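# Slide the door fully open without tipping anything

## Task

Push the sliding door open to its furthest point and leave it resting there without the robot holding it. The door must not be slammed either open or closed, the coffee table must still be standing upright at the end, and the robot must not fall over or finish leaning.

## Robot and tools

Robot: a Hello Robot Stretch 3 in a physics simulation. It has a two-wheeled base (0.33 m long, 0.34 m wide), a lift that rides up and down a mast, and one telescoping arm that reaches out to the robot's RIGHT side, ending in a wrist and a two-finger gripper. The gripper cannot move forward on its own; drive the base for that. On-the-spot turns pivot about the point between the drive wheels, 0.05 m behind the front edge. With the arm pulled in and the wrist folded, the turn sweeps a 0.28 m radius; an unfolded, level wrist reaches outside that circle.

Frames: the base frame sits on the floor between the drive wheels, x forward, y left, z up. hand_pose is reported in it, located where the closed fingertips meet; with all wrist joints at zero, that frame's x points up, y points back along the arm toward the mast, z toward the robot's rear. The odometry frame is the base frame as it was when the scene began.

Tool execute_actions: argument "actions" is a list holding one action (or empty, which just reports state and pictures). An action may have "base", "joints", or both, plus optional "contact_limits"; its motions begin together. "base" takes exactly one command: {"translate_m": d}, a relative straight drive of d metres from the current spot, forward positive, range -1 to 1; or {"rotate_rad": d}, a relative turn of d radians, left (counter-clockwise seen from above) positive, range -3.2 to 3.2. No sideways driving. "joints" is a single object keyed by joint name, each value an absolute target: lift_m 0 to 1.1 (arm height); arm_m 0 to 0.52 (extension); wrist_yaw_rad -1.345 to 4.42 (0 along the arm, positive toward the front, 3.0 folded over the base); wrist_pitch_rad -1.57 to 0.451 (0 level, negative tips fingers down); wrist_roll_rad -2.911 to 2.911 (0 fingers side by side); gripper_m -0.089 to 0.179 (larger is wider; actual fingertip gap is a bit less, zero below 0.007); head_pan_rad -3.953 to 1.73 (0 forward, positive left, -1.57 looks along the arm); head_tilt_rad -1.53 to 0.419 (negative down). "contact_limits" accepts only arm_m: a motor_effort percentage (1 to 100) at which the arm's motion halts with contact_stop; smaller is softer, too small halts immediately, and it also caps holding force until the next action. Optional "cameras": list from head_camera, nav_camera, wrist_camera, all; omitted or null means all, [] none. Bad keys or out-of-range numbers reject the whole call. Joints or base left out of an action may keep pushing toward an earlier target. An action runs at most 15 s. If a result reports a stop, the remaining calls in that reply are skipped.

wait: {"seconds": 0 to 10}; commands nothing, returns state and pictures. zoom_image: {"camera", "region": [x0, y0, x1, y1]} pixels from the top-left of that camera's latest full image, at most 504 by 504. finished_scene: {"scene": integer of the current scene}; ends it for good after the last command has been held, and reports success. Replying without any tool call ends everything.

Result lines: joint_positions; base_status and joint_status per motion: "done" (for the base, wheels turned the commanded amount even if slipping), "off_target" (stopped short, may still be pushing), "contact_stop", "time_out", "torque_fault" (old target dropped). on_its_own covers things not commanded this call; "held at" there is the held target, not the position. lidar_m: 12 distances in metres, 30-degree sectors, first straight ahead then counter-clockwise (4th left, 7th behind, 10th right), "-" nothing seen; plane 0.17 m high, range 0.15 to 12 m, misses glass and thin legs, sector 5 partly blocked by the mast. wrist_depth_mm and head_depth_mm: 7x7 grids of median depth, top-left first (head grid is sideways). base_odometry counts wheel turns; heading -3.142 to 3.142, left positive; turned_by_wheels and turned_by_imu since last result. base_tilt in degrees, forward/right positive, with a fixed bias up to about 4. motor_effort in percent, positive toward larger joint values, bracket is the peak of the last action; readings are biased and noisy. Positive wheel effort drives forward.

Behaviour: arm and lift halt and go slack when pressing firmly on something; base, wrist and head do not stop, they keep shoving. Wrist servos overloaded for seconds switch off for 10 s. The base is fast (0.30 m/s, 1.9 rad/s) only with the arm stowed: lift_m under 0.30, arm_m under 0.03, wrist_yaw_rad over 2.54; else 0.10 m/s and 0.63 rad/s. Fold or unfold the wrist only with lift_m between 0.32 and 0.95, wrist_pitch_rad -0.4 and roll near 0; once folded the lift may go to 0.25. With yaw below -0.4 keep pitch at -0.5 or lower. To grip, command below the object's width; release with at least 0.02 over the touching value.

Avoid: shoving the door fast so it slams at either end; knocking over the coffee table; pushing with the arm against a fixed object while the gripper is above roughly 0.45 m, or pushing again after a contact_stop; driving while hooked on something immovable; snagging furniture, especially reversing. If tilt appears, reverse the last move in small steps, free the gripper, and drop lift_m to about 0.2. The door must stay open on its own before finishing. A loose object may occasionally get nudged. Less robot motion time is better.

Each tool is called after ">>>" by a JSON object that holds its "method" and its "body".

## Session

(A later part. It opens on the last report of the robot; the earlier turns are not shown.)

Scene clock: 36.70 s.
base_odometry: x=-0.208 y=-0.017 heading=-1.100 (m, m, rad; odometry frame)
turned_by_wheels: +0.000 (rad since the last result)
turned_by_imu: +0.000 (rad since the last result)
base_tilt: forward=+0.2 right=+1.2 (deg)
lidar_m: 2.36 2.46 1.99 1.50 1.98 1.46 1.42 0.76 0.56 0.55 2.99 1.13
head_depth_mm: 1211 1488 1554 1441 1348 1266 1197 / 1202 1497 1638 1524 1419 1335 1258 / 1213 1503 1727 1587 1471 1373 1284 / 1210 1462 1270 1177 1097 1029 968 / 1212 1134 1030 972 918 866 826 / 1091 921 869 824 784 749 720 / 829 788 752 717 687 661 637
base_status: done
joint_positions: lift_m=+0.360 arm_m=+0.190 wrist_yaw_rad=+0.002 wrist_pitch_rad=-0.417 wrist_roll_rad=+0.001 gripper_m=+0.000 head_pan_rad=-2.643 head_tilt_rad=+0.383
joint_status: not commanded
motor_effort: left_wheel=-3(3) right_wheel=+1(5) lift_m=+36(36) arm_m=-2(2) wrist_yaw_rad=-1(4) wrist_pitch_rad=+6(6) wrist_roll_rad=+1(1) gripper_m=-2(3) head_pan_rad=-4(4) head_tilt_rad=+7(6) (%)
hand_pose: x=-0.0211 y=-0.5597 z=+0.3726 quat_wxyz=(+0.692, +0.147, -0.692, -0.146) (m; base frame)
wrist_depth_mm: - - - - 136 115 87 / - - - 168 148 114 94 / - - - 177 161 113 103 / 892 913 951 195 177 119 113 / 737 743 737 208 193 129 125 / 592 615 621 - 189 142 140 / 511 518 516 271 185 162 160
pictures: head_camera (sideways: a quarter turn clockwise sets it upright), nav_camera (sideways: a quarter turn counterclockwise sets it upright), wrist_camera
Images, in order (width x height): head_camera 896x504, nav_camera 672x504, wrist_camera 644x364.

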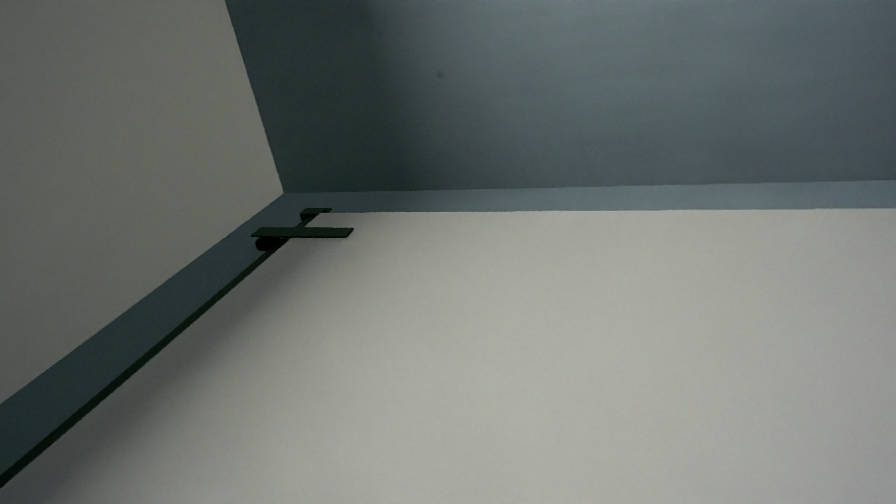

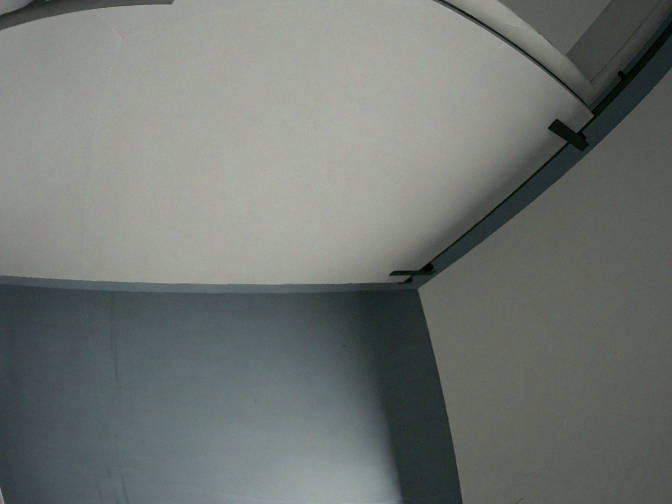

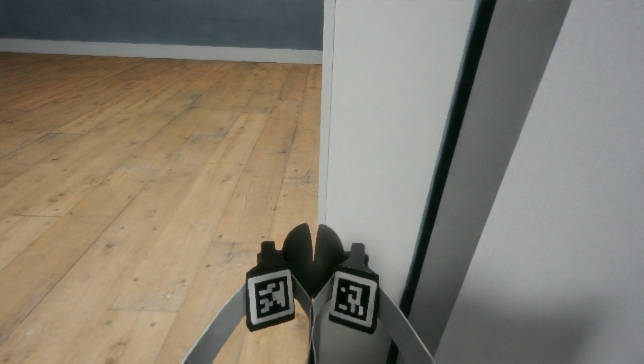

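Not at the stop yet.

>>> {"method": "execute_actions", "body": {"actions": [{"base":{"translate_m":-0.08},"joints":{"arm_m":0.2}}], "cameras": ["head_camera"]}}

>>> {"method": "execute_actions", "body": {"actions": [{"base":{"translate_m":-0.03}}], "cameras": ["head_camera","wrist_camera"]}}

Scene clock: 39.07 s.
base_odometry: x=-0.244 y=+0.054 heading=-1.100 (m, m, rad; odometry frame)
turned_by_wheels: +0.000 (rad since the last result)
turned_by_imu: +0.000 (rad since the last result)
base_tilt: forward=+0.1 right=+1.2 (deg)
lidar_m: 2.44 2.55 1.52 1.51 1.87 1.38 1.34 0.75 0.56 0.54 2.96 1.20
head_depth_mm: 1204 1494 1471 1357 1261 1195 1136 / 1211 1499 1553 1434 1342 1257 1180 / 1208 1497 1643 1523 1413 1314 1225 / 1205 1419 1267 1175 1099 1031 968 / 1209 1136 1026 964 912 865 822 / 1089 915 869 823 785 749 715 / 825 786 749 717 686 659 636
base_status: done
joint_positions: lift_m=+0.360 arm_m=+0.200 wrist_yaw_rad=+0.002 wrist_pitch_rad=-0.421 wrist_roll_rad=+0.001 gripper_m=+0.000 head_pan_rad=-2.643 head_tilt_rad=+0.383
joint_status: all done
motor_effort: left_wheel=-3(15) right_wheel=+1(24) lift_m=+36(36) arm_m=+3(3) wrist_yaw_rad=-2(51) wrist_pitch_rad=+7(7) wrist_roll_rad=+1(1) gripper_m=-1(8) head_pan_rad=-3(5) head_tilt_rad=+7(7) (%)
hand_pose: x=-0.0211 y=-0.5686 z=+0.3717 quat_wxyz=(+0.691, +0.149, -0.691, -0.148) (m; base frame)
wrist_depth_mm: - 134 128 139 113 79 79 / - - 139 151 111 85 85 / - - 152 164 108 93 93 / 899 912 168 182 108 103 102 / 715 738 187 194 120 114 113 / 600 602 212 - 130 128 127 / 513 516 258 256 149 147 145
pictures: head_camera (sideways: a quarter turn clockwise sets it upright)
Images, in order (width x height): head_camera 896x504.

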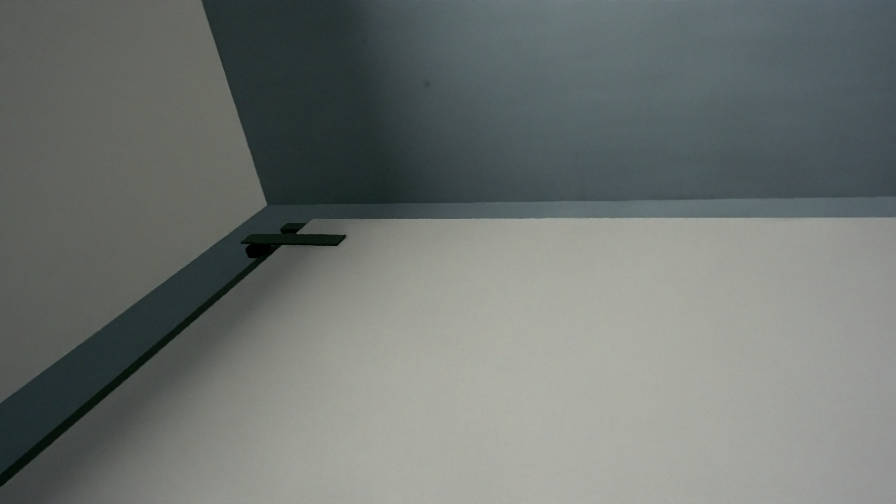

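Scene clock: 40.80 s.
base_odometry: x=-0.258 y=+0.081 heading=-1.100 (m, m, rad; odometry frame)
turned_by_wheels: +0.000 (rad since the last result)
turned_by_imu: +0.000 (rad since the last result)
base_tilt: forward=+0.1 right=+1.1 (deg)
lidar_m: 2.47 2.58 1.52 1.57 1.82 1.35 1.30 0.75 0.56 0.54 2.98 1.22
head_depth_mm: 1211 1461 1426 1324 1242 1166 1102 / 1209 1490 1508 1411 1311 1225 1151 / 1206 1493 1605 1493 1387 1290 1206 / 1206 1418 1265 1172 1096 1028 969 / 1212 1132 1027 965 914 866 825 / 1085 916 868 821 784 749 716 / 827 786 746 717 683 658 636
base_status: done
joint_positions: lift_m=+0.360 arm_m=+0.200 wrist_yaw_rad=+0.017 wrist_pitch_rad=-0.421 wrist_roll_rad=+0.001 gripper_m=+0.000 head_pan_rad=-2.643 head_tilt_rad=+0.383
joint_status: not commanded
on_its_own: wrist_yaw_rad is at rest, and its effort (-13) is outside its rest range (-12 to +12)
motor_effort: left_wheel=+1(11) right_wheel=-4(15) lift_m=+36(36) arm_m=+3(3) wrist_yaw_rad=-13(39) wrist_pitch_rad=+7(7) wrist_roll_rad=+1(1) gripper_m=-4(6) head_pan_rad=-4(4) head_tilt_rad=+6(6) (%)
hand_pose: x=-0.0177 y=-0.5686 z=+0.3717 quat_wxyz=(+0.693, +0.154, -0.690, -0.142) (m; base frame)
wrist_depth_mm: - 130 136 139 81 78 77 / - 141 147 151 88 85 84 / - 157 159 164 95 92 91 / 905 177 176 182 105 101 100 / 722 671 192 198 115 112 111 / 604 593 212 - 128 126 125 / 511 511 252 261 147 144 142
pictures: head_camera (sideways: a quarter turn clockwise sets it upright), wrist_camera
Images, in order (width x height): head_camera 896x504, wrist_camera 644x364.

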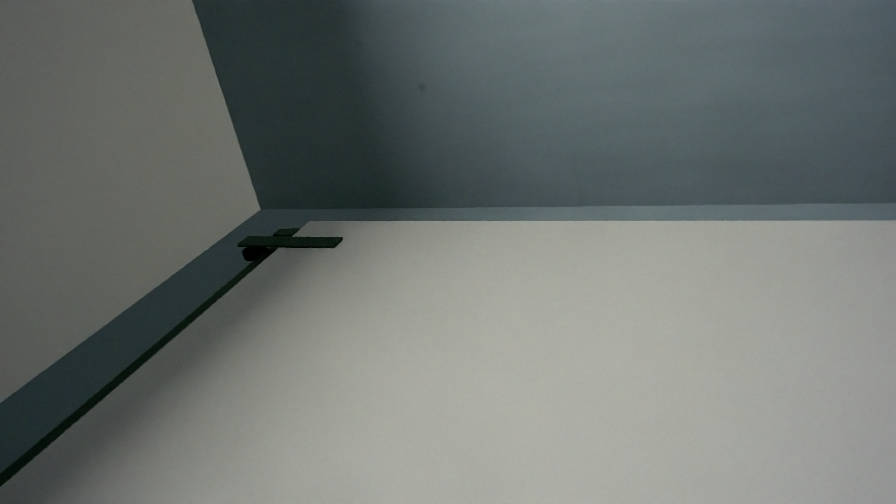

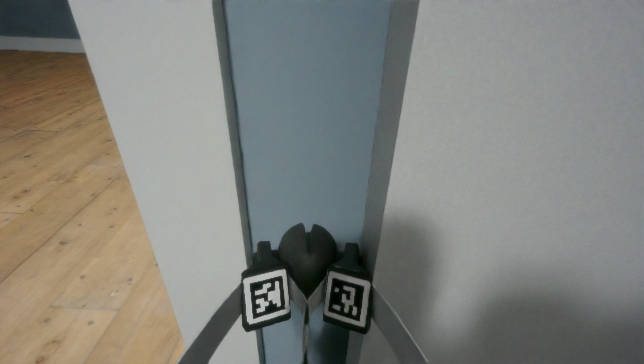

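>>> {"method": "execute_actions", "body": {"actions": [{"base":{"translate_m":-0.03}}], "cameras": []}}

>>> {"method": "execute_actions", "body": {"actions": [{"base":{"translate_m":-0.03}}], "cameras": ["head_camera"]}}

Scene clock: 42.47 s.
base_odometry: x=-0.271 y=+0.108 heading=-1.100 (m, m, rad; odometry frame)
turned_by_wheels: +0.000 (rad since the last result)
turned_by_imu: +0.000 (rad since the last result)
base_tilt: forward=+0.1 right=+1.1 (deg)
lidar_m: 2.50 2.61 1.53 1.93 1.78 1.32 1.27 0.75 0.56 0.54 2.97 1.25
head_depth_mm: 1200 1443 1396 1295 1212 1144 1080 / 1210 1485 1483 1369 1282 1195 1131 / 1206 1504 1580 1451 1354 1259 1185 / 1209 1425 1258 1173 1095 1026 965 / 1209 1133 1027 969 912 863 824 / 1084 913 865 821 784 747 715 / 826 783 748 715 683 658 634
base_status: done
joint_positions: lift_m=+0.360 arm_m=+0.200 wrist_yaw_rad=+0.019 wrist_pitch_rad=-0.423 wrist_roll_rad=+0.001 gripper_m=+0.000 head_pan_rad=-2.643 head_tilt_rad=+0.383
joint_status: not commanded
on_its_own: wrist_yaw_rad is at rest, and its effort (-14) is outside its rest range (-12 to +12)
motor_effort: left_wheel=+2(14) right_wheel=-5(23) lift_m=+36(36) arm_m=+3(3) wrist_yaw_rad=-14(49) wrist_pitch_rad=+7(7) wrist_roll_rad=+1(1) gripper_m=-3(8) head_pan_rad=-5(4) head_tilt_rad=+8(8) (%)
hand_pose: x=-0.0172 y=-0.5684 z=+0.3714 quat_wxyz=(+0.693, +0.155, -0.690, -0.142) (m; base frame)
wrist_depth_mm: 131 134 140 139 81 78 77 / 147 144 153 150 88 84 83 / - 156 167 165 95 92 91 / 876 171 183 182 103 101 99 / 715 191 201 197 114 112 110 / 605 221 221 - 128 126 123 / 516 484 268 261 146 143 140
pictures: none
No camera images: the call's "cameras" was empty. Leave "cameras" out to get every camera's image.

Scene clock: 43.93 s.
base_odometry: x=-0.285 y=+0.134 heading=-1.098 (m, m, rad; odometry frame)
turned_by_wheels: +0.002 (rad since the last result)
turned_by_imu: +0.002 (rad since the last result)
base_tilt: forward=+0.2 right=+1.0 (deg)
lidar_m: 2.51 2.64 1.54 1.92 1.73 1.28 1.25 0.75 0.56 0.54 2.98 1.28
head_depth_mm: 1205 1432 1360 1265 1184 1115 1054 / 1211 1491 1439 1333 1249 1167 1104 / 1209 1493 1534 1420 1321 1228 1154 / 1205 1436 1242 1170 1087 1018 961 / 1205 1122 1022 962 911 863 819 / 1083 912 861 818 782 744 713 / 826 784 747 713 682 657 632
base_status: done
joint_positions: lift_m=+0.360 arm_m=+0.200 wrist_yaw_rad=+0.088 wrist_pitch_rad=-0.423 wrist_roll_rad=+0.001 gripper_m=+0.000 head_pan_rad=-2.643 head_tilt_rad=+0.383
joint_status: not commanded
on_its_own: right_wheel is at rest, and its effort (-29) is outside its rest range (-18 to +18); wrist_yaw_rad is at rest, and its effort (-67) is outside its rest range (-12 to +12)
motor_effort: left_wheel=+17(19) right_wheel=-29(31) lift_m=+36(36) arm_m=+3(3) wrist_yaw_rad=-67(66) wrist_pitch_rad=+8(8) wrist_roll_rad=+1(1) gripper_m=-10(10) head_pan_rad=-5(4) head_tilt_rad=+7(7) (%)
hand_pose: x=-0.0020 y=-0.5675 z=+0.3713 quat_wxyz=(+0.697, +0.179, -0.684, -0.119) (m; base frame)
wrist_depth_mm: 144 143 145 141 78 76 74 / 159 153 157 152 85 82 79 / - 166 174 165 92 89 86 / 906 182 191 182 101 98 94 / 716 207 210 197 112 108 103 / 599 244 228 - 126 120 114 / 514 500 277 265 141 136 129
pictures: head_camera (sideways: a quarter turn clockwise sets it upright)
Images, in order (width x height): head_camera 896x504.

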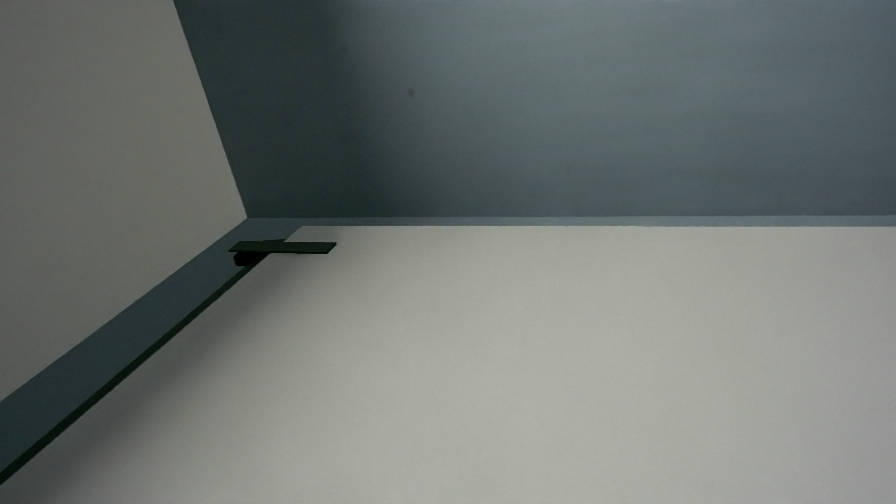

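>>> {"method": "execute_actions", "body": {"actions": [{"base":{"translate_m":0.06}}], "cameras": []}}

>>> {"method": "finished_scene", "body": {"scene": 1}}

Scene clock: 45.67 s.
base_odometry: x=-0.258 y=+0.081 heading=-1.099 (m, m, rad; odometry frame)
turned_by_wheels: +0.000 (rad since the last result)
turned_by_imu: -0.001 (rad since the last result)
base_tilt: forward=+0.1 right=+1.0 (deg)
lidar_m: 2.48 2.58 1.52 1.58 1.82 1.35 1.31 0.75 0.56 0.54 2.97 1.23
head_depth_mm: 1207 1461 1431 1327 1242 1172 1102 / 1202 1496 1516 1409 1309 1230 1156 / 1206 1501 1611 1489 1385 1291 1218 / 1209 1446 1264 1173 1088 1020 964 / 1206 1130 1024 962 910 862 821 / 1081 918 866 820 781 745 714 / 826 783 749 715 684 656 632
base_status: done
joint_positions: lift_m=+0.360 arm_m=+0.200 wrist_yaw_rad=+0.106 wrist_pitch_rad=-0.421 wrist_roll_rad=+0.002 gripper_m=+0.000 head_pan_rad=-2.643 head_tilt_rad=+0.383
joint_status: not commanded
on_its_own: wrist_yaw_rad is held at +0.104, not at your +0.000, by its stall guard, which is not easing now
motor_effort: left_wheel=-3(17) right_wheel=+2(26) lift_m=+36(36) arm_m=+3(3) wrist_yaw_rad=-2(66) wrist_pitch_rad=+7(9) wrist_roll_rad=+1(1) gripper_m=-3(11) head_pan_rad=-4(4) head_tilt_rad=+7(7) (%)
hand_pose: x=+0.0022 y=-0.5673 z=+0.3717 quat_wxyz=(+0.698, +0.184, -0.683, -0.111) (m; base frame)
wrist_depth_mm: - - 133 141 137 131 82 / - - 146 153 147 139 81 / - - 160 167 160 127 86 / 896 930 176 183 176 123 93 / 720 721 197 198 195 119 102 / 603 602 227 - 212 122 113 / 515 529 265 264 233 135 127
pictures: none
No camera images: the call's "cameras" was empty. Leave "cameras" out to get every camera's image.

The scene is finished: the task was done.


## Next scene

The same job, from a new start.

>>> {"method": "execute_actions", "body": {"actions": []}}

Scene clock: 0.00 s.
base_odometry: x=+0.000 y=+0.000 heading=+0.000 (m, m, rad; odometry frame)
turned_by_wheels: +0.000 (rad since the last result)
turned_by_imu: +0.000 (rad since the last result)
base_tilt: forward=+0.0 right=+1.1 (deg)
lidar_m: 1.66 1.29 2.03 2.19 1.36 0.85 0.79 0.80 1.09 1.57 1.59 1.80
head_depth_mm: 1675 1691 1712 1718 1735 1757 1743 / 1656 1673 1688 1695 1703 1724 1726 / 1635 1641 1661 1673 1690 1692 1709 / 1612 1623 1640 1644 1654 1675 1678 / 1596 1600 1616 1622 1641 1655 1666 / 1573 1580 1588 1607 1614 1623 1634 / 1547 1561 1572 1582 1592 1603 1615
base_status: not commanded
joint_positions: lift_m=+0.550 arm_m=+0.000 wrist_yaw_rad=+3.036 wrist_pitch_rad=-0.525 wrist_roll_rad=+0.003 gripper_m=+0.037 head_pan_rad=-0.007 head_tilt_rad=-0.019
joint_status: not commanded
motor_effort: left_wheel=+2 right_wheel=-1 lift_m=+32 arm_m=+0 wrist_yaw_rad=-1 wrist_pitch_rad=+4 wrist_roll_rad=+0 gripper_m=+0 head_pan_rad=-1 head_tilt_rad=+2 (%)
hand_pose: x=+0.0008 y=+0.0634 z=+0.5393 quat_wxyz=(+0.220, +0.692, +0.147, +0.672) (m; base frame)
wrist_depth_mm: - - - - - - - / - - - - - - - / - - - - - - - / - - - - - - - / 847 865 - 877 886 911 884 / 729 747 - 764 771 770 763 / 638 643 644 665 653 674 681
pictures: head_camera (sideways: a quarter turn clockwise sets it upright), nav_camera (sideways: a quarter turn counterclockwise sets it upright), wrist_camera
Images, in order (width x height): head_camera 896x504, nav_camera 672x504, wrist_camera 644x364.

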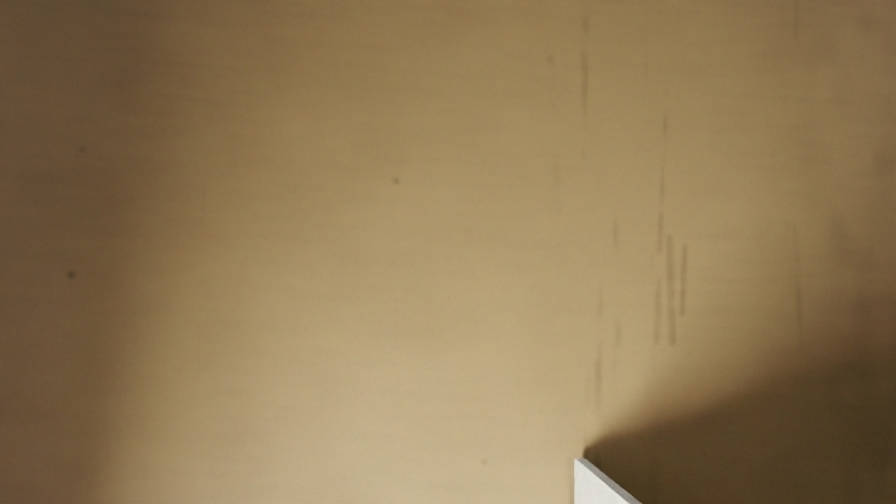

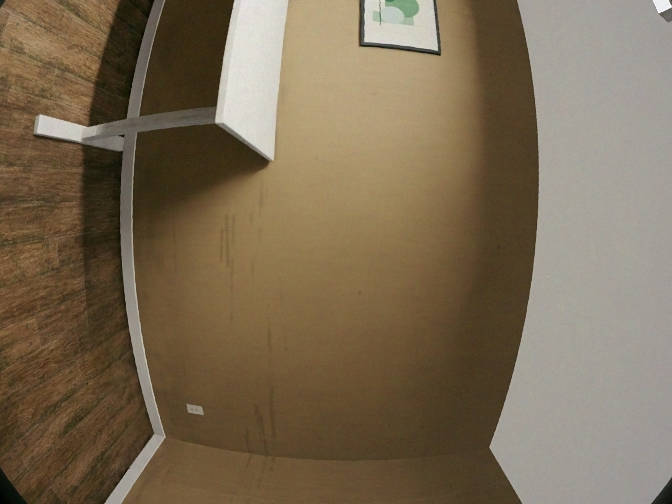

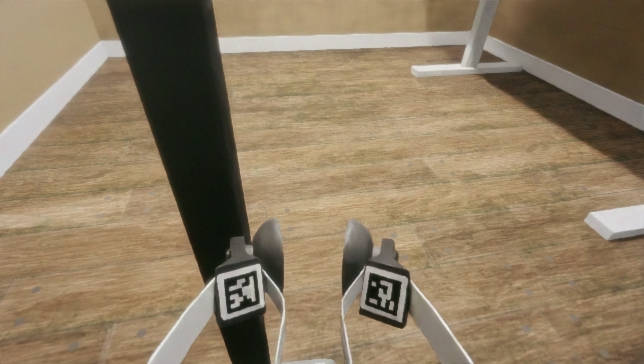

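>>> {"method": "execute_actions", "body": {"actions": [{"base":{"rotate_rad":-1.44},"joints":{"head_pan_rad":-1.57,"head_tilt_rad":-0.6,"lift_m":0.36,"wrist_yaw_rad":0,"wrist_pitch_rad":-0.4,"gripper_m":0}}]}}

Scene clock: 3.33 s.
base_odometry: x=+0.000 y=+0.000 heading=-1.440 (m, m, rad; odometry frame)
turned_by_wheels: -1.440 (rad since the last result)
turned_by_imu: -1.454 (rad since the last result)
base_tilt: forward=+0.2 right=+1.0 (deg)
lidar_m: 1.57 1.63 1.72 1.66 1.28 2.04 2.19 1.17 0.82 0.79 0.83 1.22
head_depth_mm: 646 712 797 902 1039 1222 1262 / 648 715 798 905 1044 1229 1252 / 650 719 803 911 1049 1243 1246 / 654 721 805 914 1057 1248 1244 / 654 725 812 924 1063 1264 1239 / 659 728 814 926 1072 1302 1232 / 661 740 851 1000 1158 1341 1227
base_status: done
joint_positions: lift_m=+0.360 arm_m=+0.000 wrist_yaw_rad=+0.001 wrist_pitch_rad=-0.420 wrist_roll_rad=+0.003 gripper_m=+0.000 head_pan_rad=-1.563 head_tilt_rad=-0.593
joint_status: all done
motor_effort: left_wheel=+4(7) right_wheel=-3(6) lift_m=+24(27) arm_m=+1(0) wrist_yaw_rad=-1(2) wrist_pitch_rad=+6(7) wrist_roll_rad=+0(0) gripper_m=-1(82) head_pan_rad=-4(55) head_tilt_rad=-3(26) (%)
hand_pose: x=-0.0213 y=-0.3693 z=+0.3725 quat_wxyz=(+0.691, +0.148, -0.692, -0.148) (m; base frame)
wrist_depth_mm: 540 507 493 492 493 488 478 / 588 580 528 532 534 526 526 / 646 636 585 587 582 573 573 / 701 707 649 646 634 629 620 / 691 701 684 699 704 689 690 / 581 585 603 - 608 611 626 / 502 504 512 515 523 523 532
pictures: head_camera (sideways: a quarter turn clockwise sets it upright), nav_camera (sideways: a quarter turn counterclockwise sets it upright), wrist_camera
Images, in order (width x height): head_camera 896x504, nav_camera 672x504, wrist_camera 644x364.

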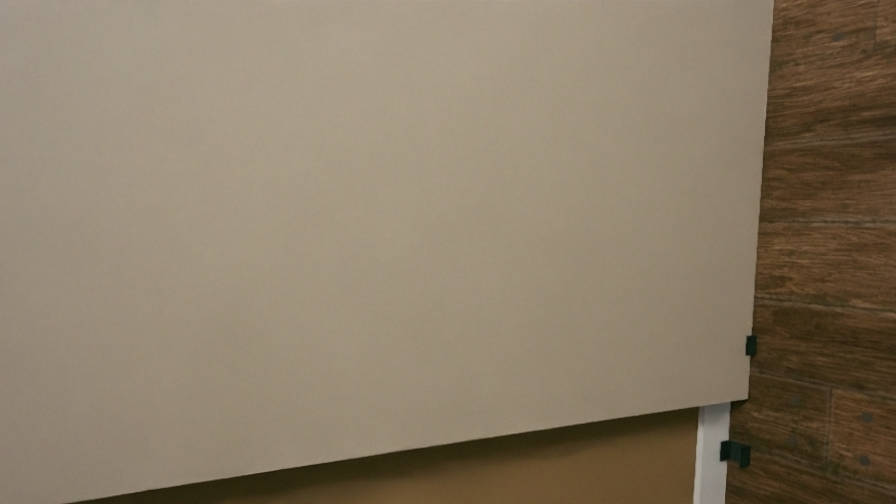

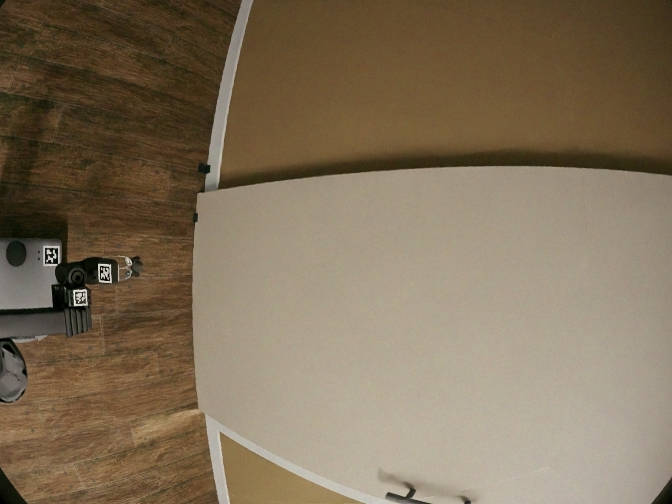

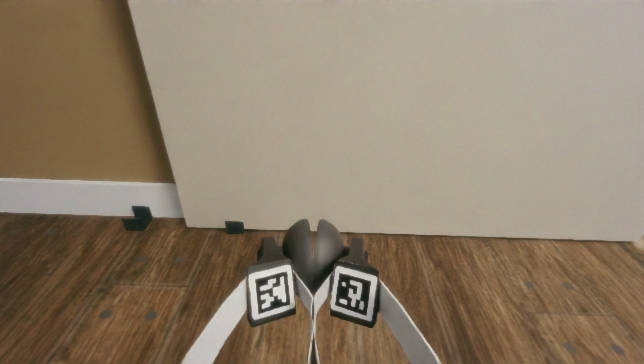

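>>> {"method": "execute_actions", "body": {"actions": [{"base":{"translate_m":-0.8},"joints":{"arm_m":0.35,"head_tilt_rad":-0.8}}]}}

Scene clock: 12.63 s.
base_odometry: x=-0.105 y=+0.793 heading=-1.440 (m, m, rad; odometry frame)
turned_by_wheels: +0.000 (rad since the last result)
turned_by_imu: +0.002 (rad since the last result)
base_tilt: forward=+0.2 right=+1.1 (deg)
lidar_m: 2.36 2.34 1.29 1.68 1.75 1.43 1.39 1.16 0.86 0.78 0.81 1.13
head_depth_mm: 709 804 939 1122 1399 1320 1167 / 711 811 944 1131 1411 1314 1162 / 713 814 950 1141 1353 1303 1152 / 2639 855 988 1217 1430 1302 1151 / 670 766 894 1078 1352 1302 1144 / 652 771 901 1084 1369 1294 1146 / 678 776 911 1094 1376 1288 1141
base_status: done
joint_positions: lift_m=+0.360 arm_m=+0.350 wrist_yaw_rad=+0.000 wrist_pitch_rad=-0.420 wrist_roll_rad=+0.003 gripper_m=+0.000 head_pan_rad=-1.563 head_tilt_rad=-0.790
joint_status: all done
motor_effort: left_wheel=+3(4) right_wheel=-3(6) lift_m=+24(24) arm_m=+3(2) wrist_yaw_rad=-1(1) wrist_pitch_rad=+7(7) wrist_roll_rad=+0(0) gripper_m=-2(2) head_pan_rad=-4(5) head_tilt_rad=-3(20) (%)
hand_pose: x=-0.0214 y=-0.7187 z=+0.3725 quat_wxyz=(+0.691, +0.148, -0.692, -0.148) (m; base frame)
wrist_depth_mm: 166 165 - 203 213 213 212 / 180 180 - 221 232 232 229 / 198 196 - 242 253 252 252 / 219 217 818 272 280 279 277 / 246 242 265 300 312 312 309 / 278 276 275 - 354 352 350 / 323 321 327 401 408 404 402
pictures: head_camera (sideways: a quarter turn clockwise sets it upright), nav_camera (sideways: a quarter turn counterclockwise sets it upright), wrist_camera
Images, in order (width x height): head_camera 896x504, nav_camera 672x504, wrist_camera 644x364.

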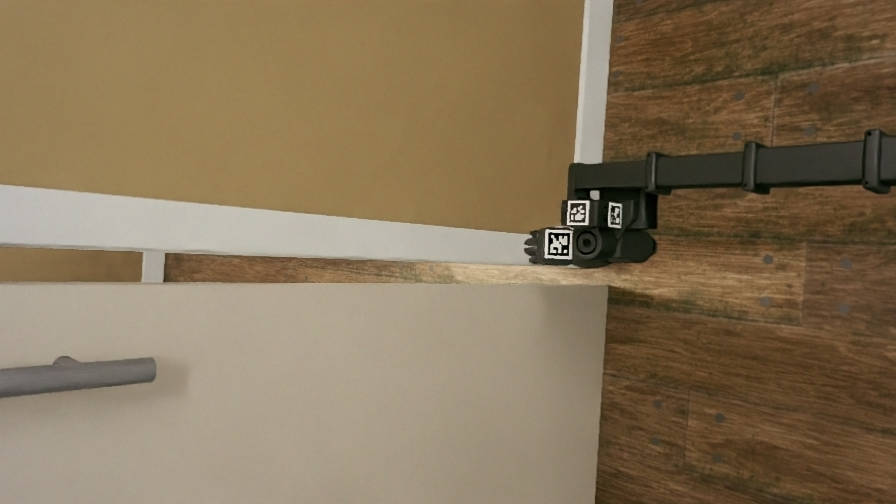

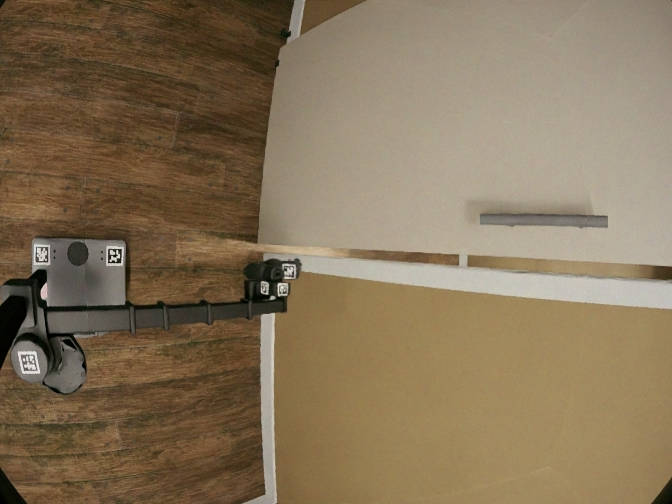

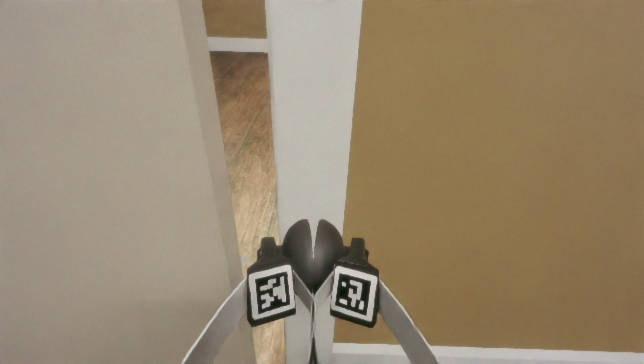

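>>> {"method": "execute_actions", "body": {"actions": [{"base":{"translate_m":0.025},"joints":{"arm_m":0.435}}], "cameras": []}}

>>> {"method": "execute_actions", "body": {"actions": [{"base":{"translate_m":0.08}}], "cameras": []}}

>>> {"method": "execute_actions", "body": {"actions": [{"base":{"translate_m":0.75},"joints":{"arm_m":0.45,"head_tilt_rad":0.4,"head_pan_rad":-0.7}}]}}

Scene clock: 14.60 s.
base_odometry: x=-0.101 y=+0.768 heading=-1.439 (m, m, rad; odometry frame)
turned_by_wheels: +0.000 (rad since the last result)
turned_by_imu: +0.000 (rad since the last result)
base_tilt: forward=+0.1 right=+1.1 (deg)
lidar_m: 2.34 2.34 1.29 1.68 1.75 1.46 1.41 1.17 0.86 0.78 0.81 1.13
head_depth_mm: 709 806 938 1124 1392 1320 1164 / 710 811 945 1134 1413 1319 1158 / 706 813 948 1139 1387 1336 1156 / 730 812 941 1173 1432 1307 1152 / 647 767 895 1075 1357 1295 1147 / 675 771 904 1088 1364 1293 1143 / 678 777 910 1094 1380 1289 1140
base_status: done
joint_positions: lift_m=+0.360 arm_m=+0.435 wrist_yaw_rad=+0.000 wrist_pitch_rad=-0.420 wrist_roll_rad=+0.003 gripper_m=+0.000 head_pan_rad=-1.563 head_tilt_rad=-0.790
joint_status: all done
motor_effort: left_wheel=+3(7) right_wheel=-3(4) lift_m=+25(24) arm_m=+3(3) wrist_yaw_rad=+0(1) wrist_pitch_rad=+7(7) wrist_roll_rad=+0(0) gripper_m=-2(2) head_pan_rad=-4(5) head_tilt_rad=-5(4) (%)
hand_pose: x=-0.0214 y=-0.8037 z=+0.3725 quat_wxyz=(+0.691, +0.148, -0.692, -0.148) (m; base frame)
wrist_depth_mm: 88 90 - 128 126 137 137 / 96 96 - 140 139 149 148 / 105 105 - 154 153 163 162 / 117 116 799 170 173 180 179 / 131 130 170 182 197 200 198 / 148 148 151 - 226 227 226 / 173 171 209 250 261 261 260
pictures: none
No camera images: the call's "cameras" was empty. Leave "cameras" out to get every camera's image.

Scene clock: 16.70 s.
base_odometry: x=-0.091 y=+0.689 heading=-1.439 (m, m, rad; odometry frame)
turned_by_wheels: +0.000 (rad since the last result)
turned_by_imu: +0.000 (rad since the last result)
base_tilt: forward=+0.1 right=+1.1 (deg)
lidar_m: 2.26 2.34 1.73 1.26 1.58 1.54 1.49 1.17 0.86 0.78 0.81 1.13
head_depth_mm: 709 809 940 1123 1396 1323 1160 / 703 812 946 1135 1412 1314 1160 / 2684 2549 986 1158 1400 1336 1152 / 2766 2841 2204 1787 1455 1304 1151 / 683 783 917 1110 1392 1302 1142 / 651 772 902 1086 1370 1293 1142 / 680 776 907 1096 1383 1292 1137
base_status: done
joint_positions: lift_m=+0.360 arm_m=+0.435 wrist_yaw_rad=-0.002 wrist_pitch_rad=-0.420 wrist_roll_rad=+0.003 gripper_m=+0.000 head_pan_rad=-1.563 head_tilt_rad=-0.790
joint_status: not commanded
motor_effort: left_wheel=+4(19) right_wheel=-3(25) lift_m=+24(24) arm_m=+3(3) wrist_yaw_rad=+1(44) wrist_pitch_rad=+7(7) wrist_roll_rad=+0(0) gripper_m=-3(9) head_pan_rad=-4(5) head_tilt_rad=-3(3) (%)
hand_pose: x=-0.0219 y=-0.8038 z=+0.3725 quat_wxyz=(+0.691, +0.147, -0.692, -0.148) (m; base frame)
wrist_depth_mm: - - - - 238 131 127 / 122 - - - 235 140 140 / 123 - - - 230 151 158 / 124 807 879 899 226 166 180 / 131 170 712 761 222 186 202 / 149 171 597 - 223 218 228 / 172 183 507 511 255 259 261
pictures: none
No camera images: the call's "cameras" was empty. Leave "cameras" out to get every camera's image.

Scene clock: 25.43 s.
base_odometry: x=+0.007 y=-0.055 heading=-1.439 (m, m, rad; odometry frame)
turned_by_wheels: +0.000 (rad since the last result)
turned_by_imu: -0.004 (rad since the last result)
base_tilt: forward=+0.1 right=+1.0 (deg)
lidar_m: 1.51 1.58 1.72 1.66 1.30 2.08 2.24 1.18 1.18 0.80 0.83 1.14
head_depth_mm: 1152 1034 968 911 858 816 778 / 1225 1197 1078 1008 945 893 846 / 1218 1399 1223 1126 1053 987 927 / 1229 1529 1426 1289 1185 1103 1031 / 1236 1539 1781 1606 1461 1343 1237 / 1237 1549 1846 1746 1623 1523 1418 / 1248 1562 1710 1613 1538 1458 1389
base_status: done
joint_positions: lift_m=+0.360 arm_m=+0.450 wrist_yaw_rad=-0.002 wrist_pitch_rad=-0.419 wrist_roll_rad=+0.003 gripper_m=+0.000 head_pan_rad=-0.707 head_tilt_rad=+0.383
joint_status: all done
motor_effort: left_wheel=+3(22) right_wheel=-3(34) lift_m=+25(25) arm_m=+3(2) wrist_yaw_rad=+1(47) wrist_pitch_rad=+6(7) wrist_roll_rad=+0(0) gripper_m=-2(8) head_pan_rad=+5(55) head_tilt_rad=+7(35) (%)
hand_pose: x=-0.0219 y=-0.8189 z=+0.3728 quat_wxyz=(+0.691, +0.147, -0.692, -0.148) (m; base frame)
wrist_depth_mm: 91 170 - - - - - / 94 121 - - - - - / 102 122 - - - - - / 113 123 808 877 903 920 938 / 126 132 362 748 737 735 746 / 143 146 298 - 613 618 610 / 165 164 439 517 519 528 530
pictures: head_camera (sideways: a quarter turn clockwise sets it upright), nav_camera (sideways: a quarter turn counterclockwise sets it upright), wrist_camera
Images, in order (width x height): head_camera 896x504, nav_camera 672x504, wrist_camera 644x364.

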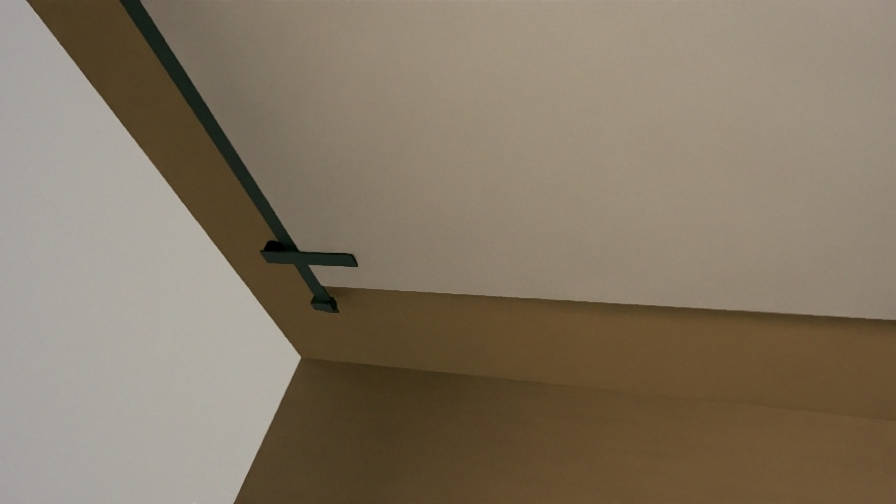

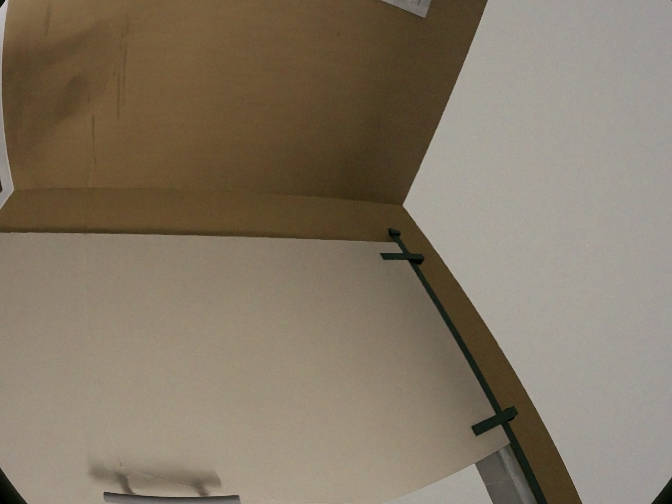

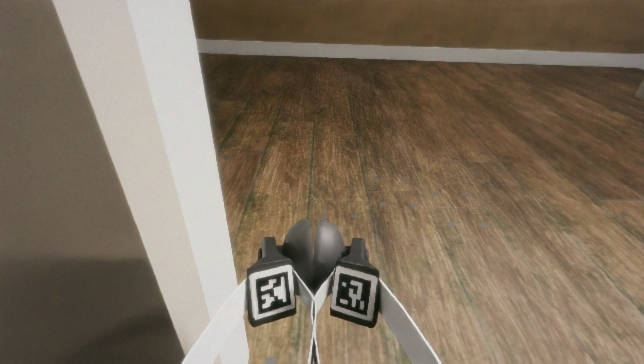

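>>> {"method": "execute_actions", "body": {"actions": [{"base":{"translate_m":0.12}}], "cameras": []}}

>>> {"method": "execute_actions", "body": {"actions": [{"base":{"translate_m":0.07}}], "cameras": []}}

>>> {"method": "execute_actions", "body": {"actions": [{"base":{"translate_m":0.03}}]}}

Scene clock: 27.97 s.
base_odometry: x=+0.023 y=-0.174 heading=-1.439 (m, m, rad; odometry frame)
turned_by_wheels: +0.000 (rad since the last result)
turned_by_imu: -0.001 (rad since the last result)
base_tilt: forward=+0.1 right=+1.2 (deg)
lidar_m: 1.39 1.44 1.72 1.67 1.73 2.19 2.36 1.27 1.36 0.80 0.83 1.14
head_depth_mm: 1153 1040 973 914 862 817 781 / 1221 1201 1083 1007 952 895 849 / 1225 1402 1223 1132 1058 991 931 / 1227 1529 1423 1287 1187 1106 1035 / 1234 1545 1765 1606 1463 1336 1170 / 1243 1558 1697 1612 1520 1429 1353 / 1251 1550 1566 1477 1413 1343 1289
base_status: done
joint_positions: lift_m=+0.360 arm_m=+0.450 wrist_yaw_rad=-0.002 wrist_pitch_rad=-0.419 wrist_roll_rad=+0.003 gripper_m=+0.000 head_pan_rad=-0.707 head_tilt_rad=+0.383
joint_status: not commanded
motor_effort: left_wheel=+3(21) right_wheel=-3(29) lift_m=+25(24) arm_m=+3(2) wrist_yaw_rad=+0(46) wrist_pitch_rad=+6(6) wrist_roll_rad=+0(0) gripper_m=-2(9) head_pan_rad=+3(3) head_tilt_rad=+8(7) (%)
hand_pose: x=-0.0219 y=-0.8189 z=+0.3728 quat_wxyz=(+0.691, +0.147, -0.692, -0.148) (m; base frame)
wrist_depth_mm: 139 139 131 127 - - - / 146 151 143 138 - - - / 131 165 159 151 - - - / 132 179 175 167 926 914 948 / 133 195 199 189 715 736 739 / 146 183 228 - 606 609 626 / 169 184 265 250 521 530 528
pictures: none
No camera images: the call's "cameras" was empty. Leave "cameras" out to get every camera's image.

Scene clock: 29.90 s.
base_odometry: x=+0.032 y=-0.243 heading=-1.439 (m, m, rad; odometry frame)
turned_by_wheels: +0.000 (rad since the last result)
turned_by_imu: +0.000 (rad since the last result)
base_tilt: forward=+0.2 right=+1.2 (deg)
lidar_m: 1.32 1.38 1.72 1.67 1.73 2.24 2.43 1.32 2.96 0.79 0.83 1.14
head_depth_mm: 1155 1039 974 916 863 820 780 / 1219 1205 1082 1011 950 898 848 / 1225 1409 1220 1133 1056 993 931 / 1233 1535 1422 1293 1191 1108 1034 / 1235 1539 1726 1597 1474 1343 1247 / 1237 1545 1620 1524 1440 1370 1304 / 1241 1511 1493 1408 1335 1271 1221
base_status: done
joint_positions: lift_m=+0.360 arm_m=+0.450 wrist_yaw_rad=-0.001 wrist_pitch_rad=-0.419 wrist_roll_rad=+0.003 gripper_m=+0.000 head_pan_rad=-0.707 head_tilt_rad=+0.383
joint_status: not commanded
motor_effort: left_wheel=+3(7) right_wheel=-3(4) lift_m=+25(25) arm_m=+3(2) wrist_yaw_rad=+2(1) wrist_pitch_rad=+6(6) wrist_roll_rad=+0(0) gripper_m=-2(3) head_pan_rad=+4(4) head_tilt_rad=+7(7) (%)
hand_pose: x=-0.0218 y=-0.8189 z=+0.3728 quat_wxyz=(+0.691, +0.147, -0.692, -0.148) (m; base frame)
wrist_depth_mm: 89 88 105 139 129 127 - / 96 96 107 152 141 140 - / 106 106 109 165 152 - - / 117 117 121 183 167 895 952 / 131 131 133 200 186 733 750 / 148 148 146 - 212 614 624 / 172 171 175 267 259 524 527
pictures: none
No camera images: the call's "cameras" was empty. Leave "cameras" out to get every camera's image.

Scene clock: 31.40 s.
base_odometry: x=+0.036 y=-0.273 heading=-1.440 (m, m, rad; odometry frame)
turned_by_wheels: -0.001 (rad since the last result)
turned_by_imu: -0.002 (rad since the last result)
base_tilt: forward=+0.1 right=+1.2 (deg)
lidar_m: 1.29 1.35 1.72 1.67 1.73 2.26 2.45 1.34 2.99 0.80 0.83 1.14
head_depth_mm: 1159 1039 972 916 863 818 780 / 1223 1203 1078 1013 950 897 851 / 1224 1409 1222 1138 1057 994 930 / 1232 1529 1414 1287 1190 1107 1033 / 1234 1539 1701 1568 1455 1344 1243 / 1241 1554 1595 1492 1411 1341 1276 / 1244 1502 1454 1379 1311 1243 1189
base_status: done
joint_positions: lift_m=+0.360 arm_m=+0.450 wrist_yaw_rad=-0.049 wrist_pitch_rad=-0.419 wrist_roll_rad=+0.003 gripper_m=+0.000 head_pan_rad=-0.707 head_tilt_rad=+0.383
joint_status: not commanded
on_its_own: right_wheel is at rest, and its effort (+21) is outside its rest range (-18 to +18); wrist_yaw_rad is at rest, and its effort (+38) is outside its rest range (-12 to +12)
motor_effort: left_wheel=-15(16) right_wheel=+21(20) lift_m=+25(24) arm_m=+3(2) wrist_yaw_rad=+38(37) wrist_pitch_rad=+6(6) wrist_roll_rad=+0(0) gripper_m=-7(7) head_pan_rad=+4(4) head_tilt_rad=+6(7) (%)
hand_pose: x=-0.0326 y=-0.8186 z=+0.3728 quat_wxyz=(+0.687, +0.130, -0.696, -0.165) (m; base frame)
wrist_depth_mm: 86 87 88 139 137 130 - / 93 94 96 152 147 143 - / 102 103 105 166 161 160 - / 112 113 116 184 175 839 923 / 125 126 128 199 192 710 739 / 140 142 144 - 216 614 624 / 161 163 167 269 258 526 524
pictures: head_camera (sideways: a quarter turn clockwise sets it upright), nav_camera (sideways: a quarter turn counterclockwise sets it upright), wrist_camera
Images, in order (width x height): head_camera 896x504, nav_camera 672x504, wrist_camera 644x364.

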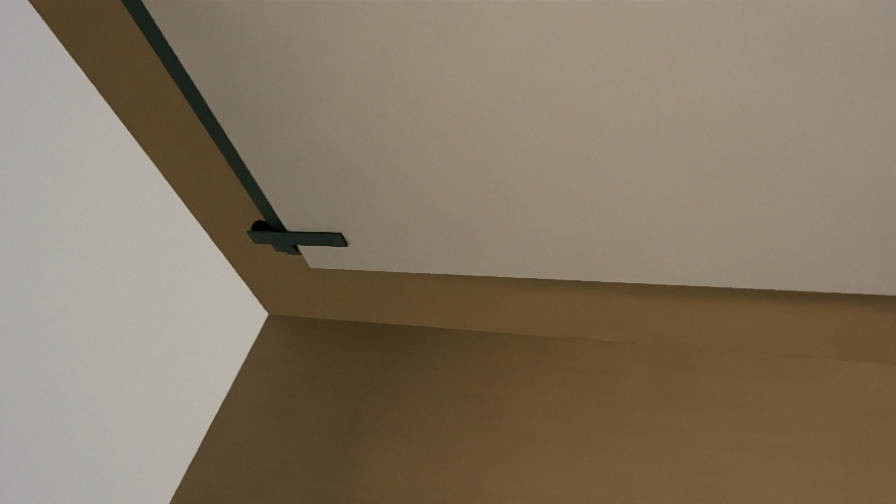

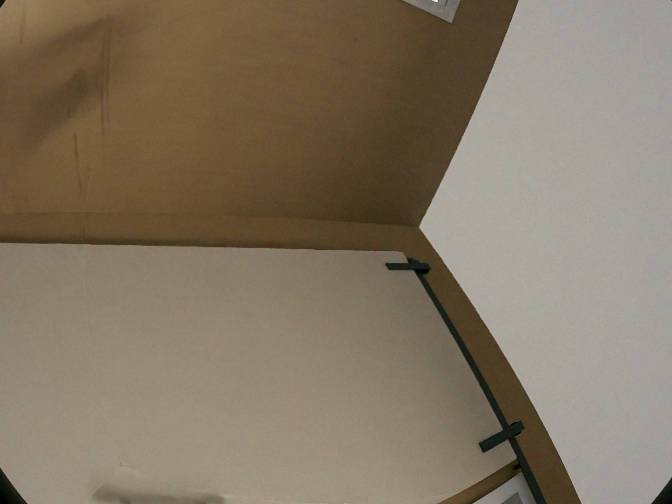

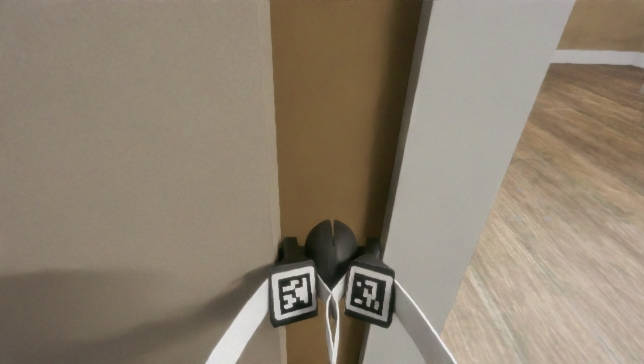

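>>> {"method": "execute_actions", "body": {"actions": [{"base":{"translate_m":0.015}}], "cameras": []}}

>>> {"method": "execute_actions", "body": {"actions": [{"base":{"translate_m":-0.06}}], "cameras": ["head_camera"]}}

Scene clock: 33.37 s.
base_odometry: x=+0.038 y=-0.287 heading=-1.441 (m, m, rad; odometry frame)
turned_by_wheels: +0.000 (rad since the last result)
turned_by_imu: +0.000 (rad since the last result)
base_tilt: forward=+0.1 right=+1.1 (deg)
lidar_m: 1.28 1.33 1.72 1.66 1.73 2.28 2.48 1.35 2.98 0.80 0.83 1.14
head_depth_mm: 1153 1041 970 914 865 818 779 / 1221 1203 1080 1013 952 897 850 / 1227 1402 1222 1135 1057 987 931 / 1230 1527 1408 1294 1193 1108 1032 / 1235 1535 1682 1557 1453 1341 1243 / 1237 1547 1567 1477 1390 1324 1264 / 1245 1494 1440 1366 1297 1232 1181
base_status: done
joint_positions: lift_m=+0.360 arm_m=+0.450 wrist_yaw_rad=-0.151 wrist_pitch_rad=-0.419 wrist_roll_rad=+0.002 gripper_m=+0.000 head_pan_rad=-0.707 head_tilt_rad=+0.383
joint_status: not commanded
on_its_own: wrist_yaw_rad is held at -0.131, not at your +0.000, by its stall guard, which is not easing now; wrist_yaw_rad is at rest, and its effort (+14) is outside its rest range (-12 to +12)
motor_effort: left_wheel=-4(15) right_wheel=+7(20) lift_m=+24(25) arm_m=+2(2) wrist_yaw_rad=+14(35) wrist_pitch_rad=+6(6) wrist_roll_rad=+0(1) gripper_m=-4(7) head_pan_rad=+4(4) head_tilt_rad=+8(8) (%)
hand_pose: x=-0.0554 y=-0.8164 z=+0.3728 quat_wxyz=(+0.678, +0.094, -0.701, -0.199) (m; base frame)
wrist_depth_mm: 82 84 89 142 138 141 - / 89 91 96 154 151 158 - / 97 99 105 169 164 - - / 105 108 115 187 182 936 926 / 116 120 127 204 203 730 757 / 130 134 140 - 240 609 622 / 145 152 163 271 389 532 534
pictures: none
No camera images: the call's "cameras" was empty. Leave "cameras" out to get every camera's image.

Scene clock: 34.90 s.
base_odometry: x=+0.030 y=-0.228 heading=-1.440 (m, m, rad; odometry frame)
turned_by_wheels: +0.000 (rad since the last result)
turned_by_imu: +0.001 (rad since the last result)
base_tilt: forward=+0.2 right=+1.1 (deg)
lidar_m: 1.34 1.39 1.72 1.66 1.74 2.22 2.42 1.31 2.95 0.80 0.83 1.14
head_depth_mm: 1158 1038 971 913 863 818 778 / 1224 1203 1083 1012 950 895 847 / 1223 1405 1223 1130 1056 990 930 / 1230 1539 1412 1284 1186 1106 1032 / 1238 1538 1732 1596 1460 1339 1238 / 1237 1543 1640 1547 1464 1389 1313 / 1246 1528 1502 1424 1351 1294 1232
base_status: done
joint_positions: lift_m=+0.360 arm_m=+0.450 wrist_yaw_rad=-0.133 wrist_pitch_rad=-0.419 wrist_roll_rad=+0.002 gripper_m=+0.000 head_pan_rad=-0.707 head_tilt_rad=+0.383
joint_status: not commanded
on_its_own: wrist_yaw_rad is held at -0.131, not at your +0.000, by its stall guard, which is not easing now
motor_effort: left_wheel=+4(7) right_wheel=-3(6) lift_m=+24(25) arm_m=+2(2) wrist_yaw_rad=+1(15) wrist_pitch_rad=+6(6) wrist_roll_rad=+0(0) gripper_m=-2(3) head_pan_rad=+4(3) head_tilt_rad=+7(8) (%)
hand_pose: x=-0.0512 y=-0.8170 z=+0.3728 quat_wxyz=(+0.680, +0.101, -0.700, -0.193) (m; base frame)
wrist_depth_mm: 105 132 136 129 - - - / 104 142 147 140 - - - / 100 152 162 153 - - - / 106 143 177 169 868 934 941 / 116 140 197 188 720 738 746 / 131 140 220 - 601 606 628 / 147 157 258 252 518 525 529
pictures: head_camera (sideways: a quarter turn clockwise sets it upright)
Images, in order (width x height): head_camera 896x504.

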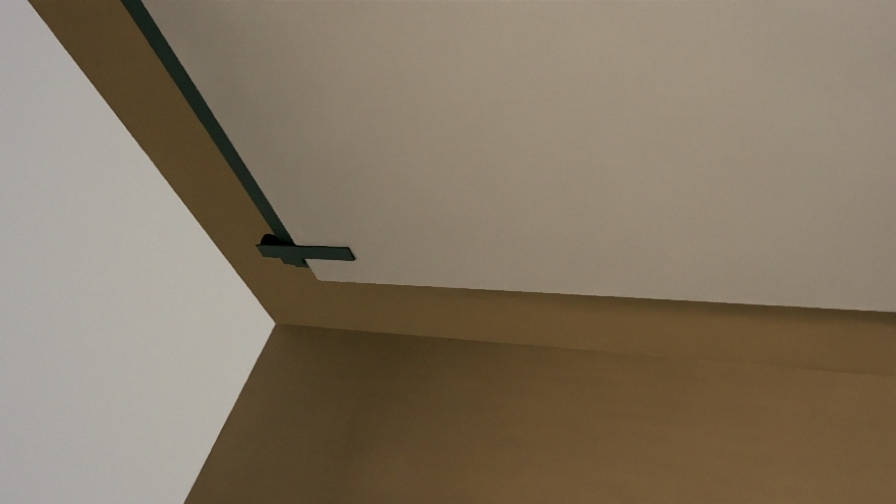

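>>> {"method": "finished_scene", "body": {"scene": 2}}

The scene is finished: the task was done.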